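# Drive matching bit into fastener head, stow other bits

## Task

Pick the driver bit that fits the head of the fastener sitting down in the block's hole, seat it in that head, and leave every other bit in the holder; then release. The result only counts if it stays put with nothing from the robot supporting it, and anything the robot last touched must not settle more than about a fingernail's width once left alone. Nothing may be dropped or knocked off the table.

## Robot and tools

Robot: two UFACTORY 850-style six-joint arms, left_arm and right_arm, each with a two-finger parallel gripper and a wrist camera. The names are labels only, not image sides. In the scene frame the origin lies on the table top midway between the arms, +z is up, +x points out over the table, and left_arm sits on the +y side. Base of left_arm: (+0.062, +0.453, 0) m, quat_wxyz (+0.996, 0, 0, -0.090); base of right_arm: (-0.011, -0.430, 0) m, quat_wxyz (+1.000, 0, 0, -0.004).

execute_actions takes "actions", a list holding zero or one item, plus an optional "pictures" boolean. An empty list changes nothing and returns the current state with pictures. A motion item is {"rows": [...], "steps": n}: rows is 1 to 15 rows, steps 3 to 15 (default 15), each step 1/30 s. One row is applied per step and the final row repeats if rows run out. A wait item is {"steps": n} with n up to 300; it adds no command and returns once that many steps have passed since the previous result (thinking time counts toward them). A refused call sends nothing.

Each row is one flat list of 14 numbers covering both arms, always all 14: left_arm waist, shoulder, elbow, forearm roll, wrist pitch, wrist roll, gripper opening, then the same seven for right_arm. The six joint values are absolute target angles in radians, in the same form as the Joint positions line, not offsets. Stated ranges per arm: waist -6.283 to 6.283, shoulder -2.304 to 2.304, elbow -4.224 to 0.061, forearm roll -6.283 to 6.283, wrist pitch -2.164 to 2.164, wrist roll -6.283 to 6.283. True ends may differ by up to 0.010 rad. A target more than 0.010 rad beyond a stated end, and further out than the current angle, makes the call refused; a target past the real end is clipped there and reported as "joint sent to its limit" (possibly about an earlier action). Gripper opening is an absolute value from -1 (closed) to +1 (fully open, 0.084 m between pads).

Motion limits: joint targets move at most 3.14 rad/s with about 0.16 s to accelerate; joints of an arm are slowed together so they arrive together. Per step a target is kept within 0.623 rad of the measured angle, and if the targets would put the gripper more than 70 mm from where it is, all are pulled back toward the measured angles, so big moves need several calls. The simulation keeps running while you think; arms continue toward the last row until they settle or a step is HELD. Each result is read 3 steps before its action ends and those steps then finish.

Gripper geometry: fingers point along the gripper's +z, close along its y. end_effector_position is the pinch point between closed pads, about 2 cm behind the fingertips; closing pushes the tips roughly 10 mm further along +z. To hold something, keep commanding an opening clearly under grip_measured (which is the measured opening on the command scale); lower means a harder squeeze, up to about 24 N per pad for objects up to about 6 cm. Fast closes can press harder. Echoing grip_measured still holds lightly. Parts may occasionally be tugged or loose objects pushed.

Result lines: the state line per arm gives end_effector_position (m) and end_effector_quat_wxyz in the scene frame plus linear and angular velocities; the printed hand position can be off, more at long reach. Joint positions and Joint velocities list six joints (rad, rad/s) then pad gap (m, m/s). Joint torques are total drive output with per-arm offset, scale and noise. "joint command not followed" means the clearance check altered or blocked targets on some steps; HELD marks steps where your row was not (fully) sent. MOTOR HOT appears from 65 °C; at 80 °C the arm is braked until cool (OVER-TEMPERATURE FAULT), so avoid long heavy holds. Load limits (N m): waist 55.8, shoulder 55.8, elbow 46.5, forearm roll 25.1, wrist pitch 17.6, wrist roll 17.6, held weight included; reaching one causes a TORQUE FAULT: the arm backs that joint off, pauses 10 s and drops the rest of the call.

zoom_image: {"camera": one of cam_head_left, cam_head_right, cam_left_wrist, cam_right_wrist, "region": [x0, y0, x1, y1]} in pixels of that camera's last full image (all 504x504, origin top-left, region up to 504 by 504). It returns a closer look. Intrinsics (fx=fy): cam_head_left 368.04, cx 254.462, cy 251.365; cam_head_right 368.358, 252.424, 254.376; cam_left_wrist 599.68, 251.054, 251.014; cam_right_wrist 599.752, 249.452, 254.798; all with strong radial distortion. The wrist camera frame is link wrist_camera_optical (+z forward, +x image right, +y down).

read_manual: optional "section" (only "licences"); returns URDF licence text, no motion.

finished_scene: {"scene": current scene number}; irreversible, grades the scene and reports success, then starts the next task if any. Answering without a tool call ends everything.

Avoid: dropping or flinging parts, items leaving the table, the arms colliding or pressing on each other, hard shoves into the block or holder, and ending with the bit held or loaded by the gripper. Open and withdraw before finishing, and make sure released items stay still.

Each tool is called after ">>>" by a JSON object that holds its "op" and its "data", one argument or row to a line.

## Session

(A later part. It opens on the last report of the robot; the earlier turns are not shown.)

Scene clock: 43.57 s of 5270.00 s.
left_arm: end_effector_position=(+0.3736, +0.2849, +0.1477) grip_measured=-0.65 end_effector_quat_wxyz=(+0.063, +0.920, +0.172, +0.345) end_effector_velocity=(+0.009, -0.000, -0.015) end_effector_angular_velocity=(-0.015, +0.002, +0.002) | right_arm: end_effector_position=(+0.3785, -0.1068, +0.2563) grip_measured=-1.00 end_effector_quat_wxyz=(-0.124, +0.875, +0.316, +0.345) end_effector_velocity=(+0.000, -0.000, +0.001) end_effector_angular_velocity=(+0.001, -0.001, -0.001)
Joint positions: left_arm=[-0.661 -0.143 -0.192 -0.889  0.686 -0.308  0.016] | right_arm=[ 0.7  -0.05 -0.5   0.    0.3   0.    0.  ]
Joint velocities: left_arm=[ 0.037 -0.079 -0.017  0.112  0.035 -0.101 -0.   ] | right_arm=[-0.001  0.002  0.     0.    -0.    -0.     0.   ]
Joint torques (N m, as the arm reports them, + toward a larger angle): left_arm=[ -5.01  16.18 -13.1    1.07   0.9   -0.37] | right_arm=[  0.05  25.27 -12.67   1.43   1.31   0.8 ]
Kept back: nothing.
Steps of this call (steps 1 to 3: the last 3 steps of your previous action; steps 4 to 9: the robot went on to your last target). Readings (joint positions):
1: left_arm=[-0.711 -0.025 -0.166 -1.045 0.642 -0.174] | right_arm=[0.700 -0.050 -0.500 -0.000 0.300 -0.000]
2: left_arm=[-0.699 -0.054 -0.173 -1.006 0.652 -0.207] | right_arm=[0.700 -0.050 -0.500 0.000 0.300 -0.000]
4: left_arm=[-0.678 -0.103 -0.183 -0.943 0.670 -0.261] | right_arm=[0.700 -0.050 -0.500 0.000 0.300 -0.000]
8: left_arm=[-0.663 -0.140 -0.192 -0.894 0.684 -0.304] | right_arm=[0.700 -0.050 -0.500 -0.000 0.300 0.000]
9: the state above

>>> {"op": "execute_actions", "data": {
  "actions": [
    {"rows":[[-0.6575,-0.152,-0.1945,-0.8775,0.689,-0.318,-0.8,0.7,-0.05,-0.5,0,0.3,0,-1],[-0.6575,-0.152,-0.1945,-0.8775,0.689,-0.318,-0.68,0.7,-0.05,-0.5,0,0.3,0,-1],[-0.6575,-0.152,-0.1945,-0.8775,0.689,-0.318,-0.62,0.7,-0.05,-0.5,0,0.3,0,-1],[-0.6575,-0.152,-0.1945,-0.8775,0.689,-0.318,-0.55,0.7,-0.05,-0.5,0,0.3,0,-1],[-0.6575,-0.152,-0.1945,-0.8775,0.689,-0.318,-0.45,0.7,-0.05,-0.5,0,0.3,0,-1],[-0.6575,-0.152,-0.1945,-0.8775,0.689,-0.318,-0.35,0.7,-0.05,-0.5,0,0.3,0,-1],[-0.6575,-0.152,-0.1945,-0.8775,0.689,-0.318,-0.24,0.7,-0.05,-0.5,0,0.3,0,-1],[-0.6645,-0.1414,-0.191,-0.8935,0.6855,-0.307,-0.24,0.7,-0.05,-0.5,0,0.3,0,-1],[-0.6776,-0.116,-0.1844,-0.928,0.676,-0.28,-0.24,0.7,-0.05,-0.5,0,0.3,0,-1],[-0.6906,-0.0907,-0.1776,-0.962,0.667,-0.254,-0.24,0.7,-0.05,-0.5,0,0.3,0,-1],[-0.7037,-0.0654,-0.171,-0.9966,0.658,-0.227,-0.24,0.7,-0.05,-0.5,0,0.3,0,-1],[-0.717,-0.04,-0.164,-1.031,0.649,-0.2,-0.24,0.7,-0.05,-0.5,0,0.3,0,-1],[-0.73,-0.0147,-0.157,-1.065,0.64,-0.174,-0.24,0.7,-0.05,-0.5,0,0.3,0,-1],[-0.743,0.0107,-0.1503,-1.0996,0.632,-0.147,-0.24,0.7,-0.05,-0.5,0,0.3,0,-1],[-0.756,0.036,-0.1435,-1.134,0.624,-0.12,-0.24,0.7,-0.05,-0.5,0,0.3,0,-1]],"steps":15}
  ]
}}

>>> {"op": "execute_actions", "data": {
  "actions": [
    {"rows":[[-0.756,0.036,-0.1435,-1.134,0.624,-0.12,-0.24,0.7,-0.05,-0.5,0,0.3,0,-1],[-0.756,0.036,-0.1435,-1.134,0.624,-0.12,-0.24,0.7,-0.05,-0.5,0,0.3,0,-1],[-0.756,0.036,-0.1435,-1.134,0.624,-0.12,-0.24,0.7,-0.05,-0.5,0,0.3,0,-1],[-0.756,0.036,-0.1435,-1.134,0.624,-0.12,-0.24,0.7,-0.05,-0.5,0,0.3,0,-1],[-0.7694,0.0245,-0.1553,-1.1485,0.626,-0.072,-0.24,0.7,-0.05,-0.5,0,0.3,0,-1],[-0.7828,0.013,-0.167,-1.163,0.628,-0.024,-0.24,0.7,-0.05,-0.5,0,0.3,0,-1],[-0.796,0.0014,-0.179,-1.1775,0.63,0.024,-0.24,0.7,-0.05,-0.5,0,0.3,0,-1],[-0.8096,-0.01,-0.191,-1.192,0.632,0.072,-0.24,0.7,-0.05,-0.5,0,0.3,0,-1],[-0.823,-0.022,-0.2026,-1.2064,0.634,0.12,-0.24,0.7,-0.05,-0.5,0,0.3,0,-1],[-0.836,-0.033,-0.2145,-1.221,0.636,0.168,-0.24,0.7,-0.05,-0.5,0,0.3,0,-1],[-0.85,-0.045,-0.226,-1.2354,0.638,0.216,-0.24,0.7,-0.05,-0.5,0,0.3,0,-1],[-0.8631,-0.0564,-0.2381,-1.2499,0.6401,0.2645,-0.24,0.7,-0.05,-0.5,0,0.3,0,-1]],"steps":15}
  ]
}}

>>> {"op": "execute_actions", "data": {
  "actions": [
    {"steps":11}
  ],
  "pictures": true
}}

>>> {"op": "zoom_image", "data": {
  "camera": "cam_left_wrist",
  "region": [304,364,504,504]
}}

Scene clock: 44.37 s of 5270.00 s.
left_arm: end_effector_position=(+0.3708, +0.2850, +0.1506) grip_measured=-0.26 end_effector_quat_wxyz=(+0.062, +0.920, +0.172, +0.346) end_effector_velocity=(-0.056, -0.000, +0.080) end_effector_angular_velocity=(+0.021, -0.027, +0.017) | right_arm: end_effector_position=(+0.3785, -0.1068, +0.2563) grip_measured=-1.00 end_effector_quat_wxyz=(-0.124, +0.875, +0.316, +0.345) end_effector_velocity=(-0.000, -0.000, -0.001) end_effector_angular_velocity=(-0.001, +0.001, +0.001)
Joint positions: left_arm=[-0.672 -0.127 -0.187 -0.914  0.68  -0.29   0.033] | right_arm=[ 0.7  -0.05 -0.5   0.    0.3  -0.    0.  ]
Joint velocities: left_arm=[-0.224  0.425  0.114 -0.578 -0.15   0.437  0.001] | right_arm=[ 0.    -0.001  0.    -0.001 -0.    -0.     0.   ]
Joint torques (N m, as the arm reports them, + toward a larger angle): left_arm=[ -8.41  21.03 -13.75   0.74   1.03   0.15] | right_arm=[ -0.64  25.35 -12.55   1.37   1.44   0.75]
Steps of this call (steps 1 to 12: the robot went on to your last target; steps 13 to 24: the first 12 steps of this action). Readings (joint positions):
13: left_arm=[-0.658 -0.152 -0.194 -0.878 0.689 -0.318] | right_arm=[0.700 -0.050 -0.500 0.000 0.300 0.000]
14: left_arm=[-0.658 -0.152 -0.194 -0.878 0.689 -0.318] | right_arm=[0.700 -0.050 -0.500 0.000 0.300 -0.000]
16: left_arm=[-0.658 -0.152 -0.194 -0.878 0.689 -0.318] | right_arm=[0.700 -0.050 -0.500 0.000 0.300 -0.000]
20: left_arm=[-0.657 -0.152 -0.194 -0.878 0.689 -0.318] | right_arm=[0.700 -0.050 -0.500 -0.000 0.300 0.000]
24: the state above

Scene clock: 44.87 s of 5270.00 s.
left_arm: end_effector_position=(+0.3479, +0.2658, +0.1770) grip_measured=-0.26 end_effector_quat_wxyz=(+0.036, +0.931, +0.099, +0.349) end_effector_velocity=(-0.002, -0.140, +0.004) end_effector_angular_velocity=(+0.753, +0.005, -0.874) | right_arm: end_effector_position=(+0.3785, -0.1068, +0.2563) grip_measured=-1.00 end_effector_quat_wxyz=(-0.124, +0.875, +0.316, +0.345) end_effector_velocity=(+0.000, -0.000, -0.000) end_effector_angular_velocity=(+0.000, +0.000, -0.001)
Joint positions: left_arm=[-0.801 -0.006 -0.185 -1.181  0.632  0.043  0.033] | right_arm=[ 0.7  -0.05 -0.5   0.    0.3  -0.    0.  ]
Joint velocities: left_arm=[-0.346 -0.273 -0.295 -0.391  0.044  1.22  -0.   ] | right_arm=[-0.    -0.    -0.     0.001  0.    -0.     0.   ]
Joint torques (N m, as the arm reports them, + toward a larger angle): left_arm=[ -7.35   7.02 -16.48   1.63   0.6    0.07] | right_arm=[ -0.57  25.46 -12.48   1.44   1.43   0.71]
Steps of this call (steps 1 to 3: the last 3 steps of your previous action; steps 4 to 15: the first 12 steps of this action). Readings (joint positions):
4: left_arm=[-0.712 -0.050 -0.167 -1.017 0.653 -0.211] | right_arm=[0.700 -0.050 -0.500 0.000 0.300 -0.000]
5: left_arm=[-0.723 -0.028 -0.161 -1.047 0.646 -0.188] | right_arm=[0.700 -0.050 -0.500 -0.000 0.300 0.000]
7: left_arm=[-0.740 0.006 -0.152 -1.091 0.635 -0.154] | right_arm=[0.700 -0.050 -0.500 0.000 0.300 -0.000]
11: left_arm=[-0.761 0.021 -0.153 -1.133 0.628 -0.095] | right_arm=[0.700 -0.050 -0.500 -0.000 0.300 0.000]
15: the state above

Scene clock: 45.23 s of 5270.00 s.
left_arm: end_effector_position=(+0.3464, +0.2410, +0.1770) grip_measured=-0.26 end_effector_quat_wxyz=(+0.001, +0.937, +0.003, +0.350) end_effector_velocity=(-0.001, -0.006, -0.000) end_effector_angular_velocity=(+0.037, +0.001, -0.040) | right_arm: end_effector_position=(+0.3785, -0.1068, +0.2563) grip_measured=-1.00 end_effector_quat_wxyz=(-0.124, +0.875, +0.316, +0.345) end_effector_velocity=(+0.000, -0.000, +0.001) end_effector_angular_velocity=(+0.002, -0.001, -0.002)
Joint positions: left_arm=[-0.861 -0.055 -0.236 -1.248  0.64   0.258  0.033] | right_arm=[ 0.7  -0.05 -0.5   0.    0.3  -0.    0.  ]
Joint velocities: left_arm=[-0.014 -0.012 -0.013 -0.019  0.001  0.059 -0.   ] | right_arm=[-0.     0.001 -0.     0.002  0.001 -0.     0.   ]
Joint torques (N m, as the arm reports them, + toward a larger angle): left_arm=[ -6.42  14.92 -17.6    3.23   1.07  -0.25] | right_arm=[ -0.54  25.67 -12.59   1.5    1.35   0.71]
Kept back: nothing.
Steps of this call (steps 1 to 3: the last 3 steps of your previous action; steps 4 to 11: the robot went on to your last target). Readings (joint positions):
1: left_arm=[-0.813 -0.015 -0.195 -1.194 0.633 0.085] | right_arm=[0.700 -0.050 -0.500 -0.000 0.300 -0.000]
2: left_arm=[-0.825 -0.025 -0.205 -1.207 0.635 0.127] | right_arm=[0.700 -0.050 -0.500 -0.000 0.300 -0.000]
4: left_arm=[-0.844 -0.041 -0.222 -1.228 0.637 0.194] | right_arm=[0.700 -0.050 -0.500 0.000 0.300 0.000]
8: left_arm=[-0.858 -0.053 -0.234 -1.245 0.639 0.248] | right_arm=[0.700 -0.050 -0.500 0.000 0.300 -0.000]
11: the state above

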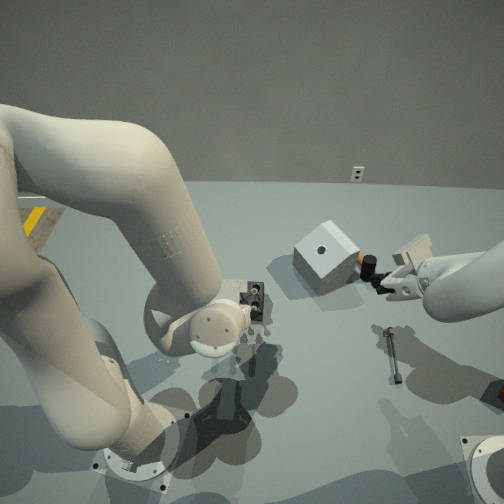

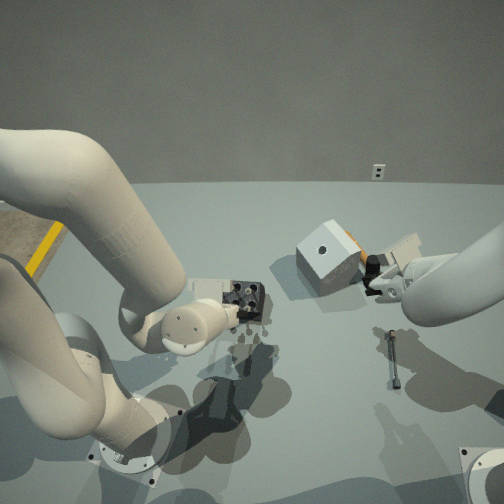

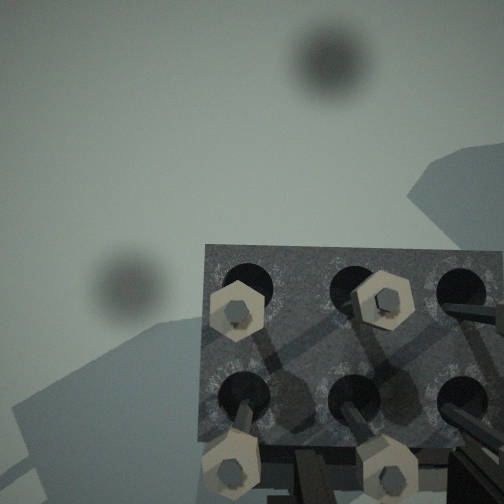

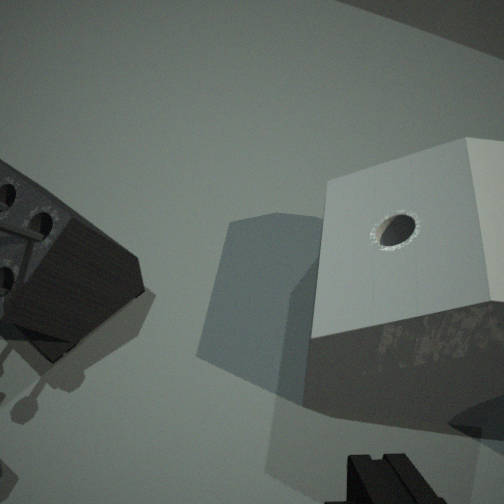

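Region (304, 364, 504, 504) of cam_left_wrist's 504x504 image, scaled by 2.520, with more detail than that image has; it fills the top 353 rows of this view, and the rest is white.

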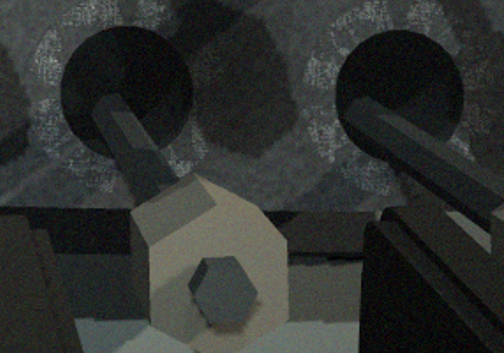

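>>> {"op": "execute_actions", "data": {
  "actions": [
    {"rows":[[-0.858,-0.0815,-0.2495,-1.222,0.645,0.238,-0.24,0.7,-0.05,-0.5,0,0.3,0,-1],[-0.846,-0.103,-0.2555,-1.192,0.65,0.215,-0.24,0.7,-0.05,-0.5,0,0.3,0,-1],[-0.834,-0.125,-0.2616,-1.1625,0.655,0.192,-0.24,0.7,-0.05,-0.5,0,0.3,0,-1],[-0.8226,-0.1465,-0.2676,-1.133,0.66,0.169,-0.24,0.7,-0.05,-0.5,0,0.3,0,-1],[-0.811,-0.168,-0.2737,-1.103,0.666,0.145,-0.24,0.7,-0.05,-0.5,0,0.3,0,-1],[-0.799,-0.19,-0.2797,-1.073,0.6715,0.122,-0.24,0.7,-0.05,-0.5,0,0.3,0,-1],[-0.7874,-0.2115,-0.2858,-1.044,0.677,0.099,-0.24,0.7,-0.05,-0.5,0,0.3,0,-1],[-0.7756,-0.2331,-0.2918,-1.014,0.683,0.076,-0.24,0.7,-0.05,-0.5,0,0.3,0,-1]],"steps":14}
  ]
}}

>>> {"op": "execute_actions", "data": {
  "actions": [
    {"rows":[[-0.7756,-0.2331,-0.2918,-1.014,0.683,0.076,-0.3,0.7,-0.05,-0.5,0,0.3,0,-1],[-0.7756,-0.2331,-0.2918,-1.014,0.683,0.076,-0.38,0.7,-0.05,-0.5,0,0.3,0,-1],[-0.7756,-0.2331,-0.2918,-1.014,0.683,0.076,-0.46,0.7,-0.05,-0.5,0,0.3,0,-1],[-0.7756,-0.2331,-0.2918,-1.014,0.683,0.076,-0.52,0.7,-0.05,-0.5,0,0.3,0,-1],[-0.7756,-0.2331,-0.2918,-1.014,0.683,0.076,-0.57,0.7,-0.05,-0.5,0,0.3,0,-1],[-0.7756,-0.2331,-0.2918,-1.014,0.683,0.076,-0.61,0.7,-0.05,-0.5,0,0.3,0,-1],[-0.7756,-0.2331,-0.2918,-1.014,0.683,0.076,-0.65,0.7,-0.05,-0.5,0,0.3,0,-1],[-0.7756,-0.2331,-0.2918,-1.014,0.683,0.076,-0.7,0.7,-0.05,-0.5,0,0.3,0,-1],[-0.7756,-0.2331,-0.2918,-1.014,0.683,0.076,-0.78,0.7,-0.05,-0.5,0,0.3,0,-1],[-0.7756,-0.2331,-0.2918,-1.014,0.683,0.076,-0.88,0.7,-0.05,-0.5,0,0.3,0,-1],[-0.7756,-0.2331,-0.2918,-1.014,0.683,0.076,-1,0.7,-0.05,-0.5,0,0.3,0,-1]],"steps":13}
  ]
}}

>>> {"op": "execute_actions", "data": {
  "actions": [
    {"rows":[[-0.7869,-0.2085,-0.2858,-1.0473,0.676,0.104,-1,0.7,-0.05,-0.5,0,0.3,0,-1],[-0.7982,-0.184,-0.2798,-1.0807,0.669,0.132,-1,0.7,-0.05,-0.5,0,0.3,0,-1],[-0.8095,-0.1594,-0.2738,-1.114,0.662,0.16,-1,0.7,-0.05,-0.5,0,0.3,0,-1],[-0.8207,-0.1348,-0.2677,-1.1473,0.655,0.188,-1,0.7,-0.05,-0.5,0,0.3,0,-1],[-0.832,-0.1103,-0.2617,-1.1807,0.648,0.216,-1,0.7,-0.05,-0.5,0,0.3,0,-1],[-0.8433,-0.0857,-0.2557,-1.214,0.6407,0.2441,-1,0.7,-0.05,-0.5,0,0.3,0,-1],[-0.8556,-0.061,-0.2518,-1.2545,0.6386,0.279,-1,0.7,-0.05,-0.5,0,0.3,0,-1],[-0.8679,-0.0364,-0.248,-1.295,0.6365,0.3146,-1,0.7,-0.05,-0.5,0,0.3,0,-1],[-0.8803,-0.0117,-0.2441,-1.3354,0.6344,0.35,-1,0.7,-0.05,-0.5,0,0.3,0,-1],[-0.8926,0.013,-0.2402,-1.376,0.632,0.385,-1,0.7,-0.05,-0.5,0,0.3,0,-1],[-0.9049,0.0376,-0.2364,-1.416,0.63,0.42,-1,0.7,-0.05,-0.5,0,0.3,0,-1],[-0.9172,0.0623,-0.2325,-1.4567,0.628,0.4556,-1,0.7,-0.05,-0.5,0,0.3,0,-1]],"steps":15}
  ]
}}

>>> {"op": "execute_actions", "data": {
  "actions": [
    {"steps":10}
  ],
  "pictures": true
}}

>>> {"op": "zoom_image", "data": {
  "camera": "cam_left_wrist",
  "region": [290,360,380,450]
}}

Scene clock: 46.67 s of 5270.00 s.
left_arm: end_effector_position=(+0.3693, +0.2370, +0.1507) grip_measured=-0.26 end_effector_quat_wxyz=(-0.001, +0.936, -0.000, +0.351) end_effector_velocity=(+0.063, +0.005, -0.096) end_effector_angular_velocity=(+0.007, +0.030, -0.005) | right_arm: end_effector_position=(+0.3785, -0.1068, +0.2563) grip_measured=-1.00 end_effector_quat_wxyz=(-0.124, +0.875, +0.316, +0.345) end_effector_velocity=(-0.000, +0.000, +0.000) end_effector_angular_velocity=(-0.000, -0.001, +0.001)
Joint positions: left_arm=[-0.796 -0.196 -0.281 -1.066  0.673  0.117  0.033] | right_arm=[ 0.7  -0.05 -0.5   0.    0.3   0.    0.  ]
Joint velocities: left_arm=[ 0.226 -0.429 -0.116  0.572  0.105 -0.439 -0.   ] | right_arm=[-0.     0.    -0.    -0.002 -0.     0.     0.   ]
Joint torques (N m, as the arm reports them, + toward a larger angle): left_arm=[ -8.27  24.83 -12.58  -1.3    0.71   0.02] | right_arm=[ -0.56  24.95 -12.67   1.01   1.33   0.61]
Steps of this call (steps 1 to 30: the robot went on to your last target; steps 31 to 32: nothing new was sent; steps 33 to 43: the first 11 steps of this action). Readings (joint positions):
33: left_arm=[-0.863 -0.056 -0.238 -1.250 0.640 0.264] | right_arm=[0.700 -0.050 -0.500 -0.000 0.300 0.000]
34: left_arm=[-0.863 -0.058 -0.239 -1.248 0.641 0.262] | right_arm=[0.700 -0.050 -0.500 0.000 0.300 0.000]
36: left_arm=[-0.857 -0.075 -0.245 -1.227 0.644 0.244] | right_arm=[0.700 -0.050 -0.500 -0.000 0.300 0.000]
40: left_arm=[-0.825 -0.140 -0.265 -1.141 0.659 0.175] | right_arm=[0.700 -0.050 -0.500 -0.000 0.300 -0.000]
43: the state above

Scene clock: 47.10 s of 5270.00 s.
left_arm: end_effector_position=(+0.3751, +0.2367, +0.1428) grip_measured=-0.64 end_effector_quat_wxyz=(+0.000, +0.937, +0.000, +0.350) end_effector_velocity=(+0.001, +0.000, -0.000) end_effector_angular_velocity=(-0.001, -0.003, -0.000) | right_arm: end_effector_position=(+0.3785, -0.1068, +0.2563) grip_measured=-1.00 end_effector_quat_wxyz=(-0.124, +0.875, +0.316, +0.345) end_effector_velocity=(+0.000, +0.001, +0.000) end_effector_angular_velocity=(+0.001, -0.001, +0.000)
Joint positions: left_arm=[-0.776 -0.232 -0.292 -1.015  0.683  0.076  0.016] | right_arm=[ 0.7  -0.05 -0.5  -0.    0.3   0.    0.  ]
Joint velocities: left_arm=[ 0.002 -0.003  0.     0.006  0.005 -0.006 -0.   ] | right_arm=[ 0.001 -0.    -0.001  0.     0.     0.     0.   ]
Joint torques (N m, as the arm reports them, + toward a larger angle): left_arm=[ -2.06  14.36 -13.75   3.23   0.65  -0.03] | right_arm=[ -1.29  24.8  -12.15   1.24   1.32   0.76]
Steps of this call (steps 1 to 3: the last 3 steps of your previous action; steps 4 to 13: the first 10 steps of this action). Readings (joint positions):
4: left_arm=[-0.780 -0.224 -0.289 -1.026 0.681 0.086] | right_arm=[0.700 -0.050 -0.500 -0.000 0.300 -0.000]
5: left_arm=[-0.779 -0.227 -0.290 -1.023 0.681 0.083] | right_arm=[0.700 -0.050 -0.500 0.000 0.300 0.000]
7: left_arm=[-0.777 -0.230 -0.291 -1.019 0.682 0.080] | right_arm=[0.700 -0.050 -0.500 -0.000 0.300 0.000]
11: left_arm=[-0.776 -0.232 -0.292 -1.015 0.683 0.077] | right_arm=[0.700 -0.050 -0.500 -0.000 0.300 0.000]
13: the state above

Scene clock: 47.60 s of 5270.00 s.
left_arm: end_effector_position=(+0.3509, +0.2368, +0.1817) grip_measured=-0.64 end_effector_quat_wxyz=(-0.002, +0.936, +0.000, +0.353) end_effector_velocity=(-0.096, -0.001, +0.150) end_effector_angular_velocity=(-0.003, -0.014, +0.009) | right_arm: end_effector_position=(+0.3785, -0.1068, +0.2563) grip_measured=-1.00 end_effector_quat_wxyz=(-0.124, +0.875, +0.316, +0.345) end_effector_velocity=(+0.000, +0.000, +0.000) end_effector_angular_velocity=(+0.001, +0.000, -0.001)
Joint positions: left_arm=[-0.86  -0.054 -0.252 -1.271  0.641  0.294  0.016] | right_arm=[ 0.7  -0.05 -0.5  -0.    0.3  -0.    0.  ]
Joint velocities: left_arm=[-0.341  0.698  0.121 -1.098 -0.092  0.945 -0.   ] | right_arm=[ 0.     0.001 -0.     0.002 -0.001 -0.     0.   ]
Joint torques (N m, as the arm reports them, + toward a larger angle): left_arm=[ -6.82  11.17 -17.     2.91   1.22  -0.33] | right_arm=[ -1.06  24.94 -12.85   1.47   1.38   0.72]
Steps of this call (steps 1 to 3: the last 3 steps of your previous action; steps 4 to 15: the first 12 steps of this action). Readings (joint positions):
4: left_arm=[-0.776 -0.233 -0.292 -1.014 0.683 0.076] | right_arm=[0.700 -0.050 -0.500 0.000 0.300 0.000]
5: left_arm=[-0.777 -0.231 -0.291 -1.017 0.683 0.079] | right_arm=[0.700 -0.050 -0.500 0.000 0.300 -0.000]
7: left_arm=[-0.784 -0.215 -0.287 -1.040 0.677 0.098] | right_arm=[0.700 -0.050 -0.500 0.000 0.300 -0.000]
11: left_arm=[-0.817 -0.143 -0.270 -1.137 0.657 0.179] | right_arm=[0.700 -0.050 -0.500 -0.000 0.300 0.000]
15: the state above

Scene clock: 47.93 s of 5270.00 s.
left_arm: end_effector_position=(+0.3339, +0.2369, +0.2038) grip_measured=-0.64 end_effector_quat_wxyz=(-0.000, +0.937, +0.000, +0.350) end_effector_velocity=(-0.008, -0.000, +0.007) end_effector_angular_velocity=(-0.001, +0.009, -0.005) | right_arm: end_effector_position=(+0.3785, -0.1068, +0.2563) grip_measured=-1.00 end_effector_quat_wxyz=(-0.124, +0.875, +0.316, +0.345) end_effector_velocity=(-0.000, +0.000, +0.000) end_effector_angular_velocity=(+0.000, -0.001, +0.001)
Joint positions: left_arm=[-0.915  0.058 -0.233 -1.45   0.629  0.45   0.016] | right_arm=[ 0.7  -0.05 -0.5  -0.    0.3  -0.    0.  ]
Joint velocities: left_arm=[-0.021  0.041  0.007 -0.068 -0.008  0.062  0.   ] | right_arm=[ 0.     0.001 -0.    -0.    -0.    -0.     0.   ]
Joint torques (N m, as the arm reports them, + toward a larger angle): left_arm=[ -6.78   8.47 -18.57   5.39   0.53  -0.2 ] | right_arm=[ -1.65  24.59 -12.67   1.47   1.31   0.72]
Kept back: nothing.
Steps of this call (steps 1 to 3: the last 3 steps of your previous action; steps 4 to 10: the robot went on to your last target). Readings (joint positions):
1: left_arm=[-0.871 -0.030 -0.248 -1.308 0.638 0.326] | right_arm=[0.700 -0.050 -0.500 0.000 0.300 -0.000]
2: left_arm=[-0.883 -0.007 -0.244 -1.345 0.635 0.358] | right_arm=[0.700 -0.050 -0.500 0.000 0.300 0.000]
4: left_arm=[-0.900 0.029 -0.238 -1.401 0.632 0.406] | right_arm=[0.700 -0.050 -0.500 0.000 0.300 -0.000]
8: left_arm=[-0.913 0.054 -0.234 -1.443 0.629 0.444] | right_arm=[0.700 -0.050 -0.500 0.000 0.300 0.000]
10: the state above

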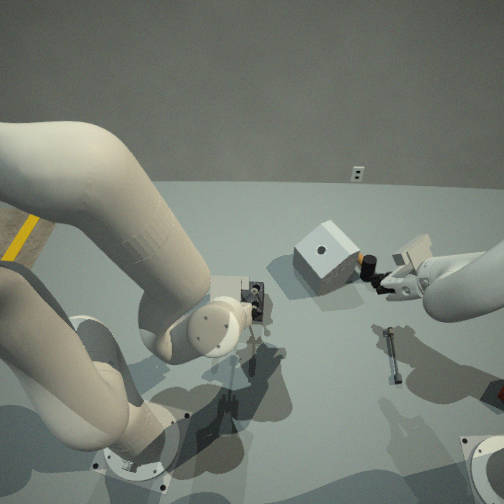

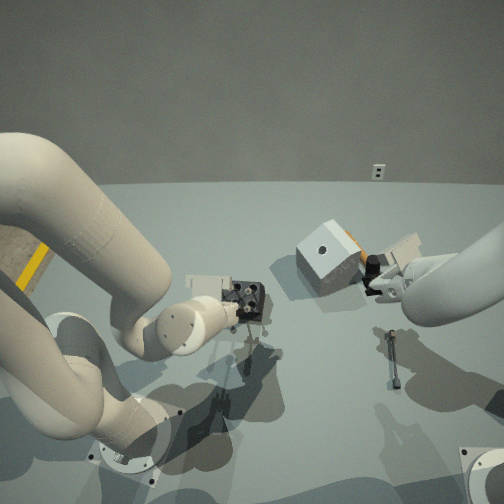

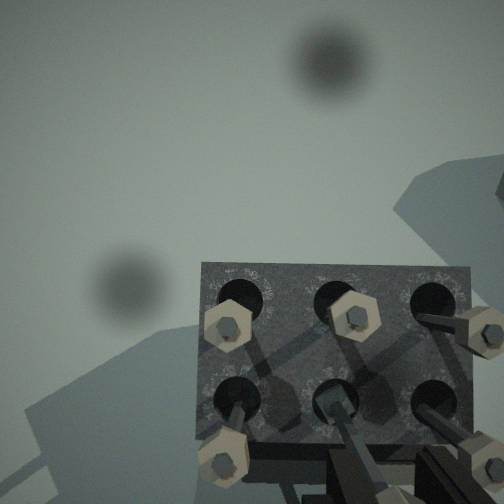

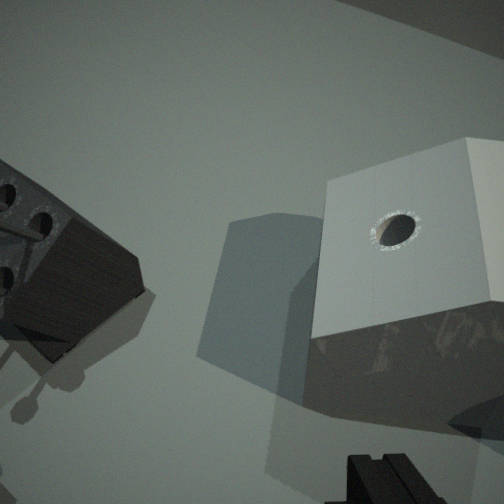

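Region (290, 360, 380, 450) of cam_left_wrist's 504x504 image, scaled by 5.600, with more detail than that image has.

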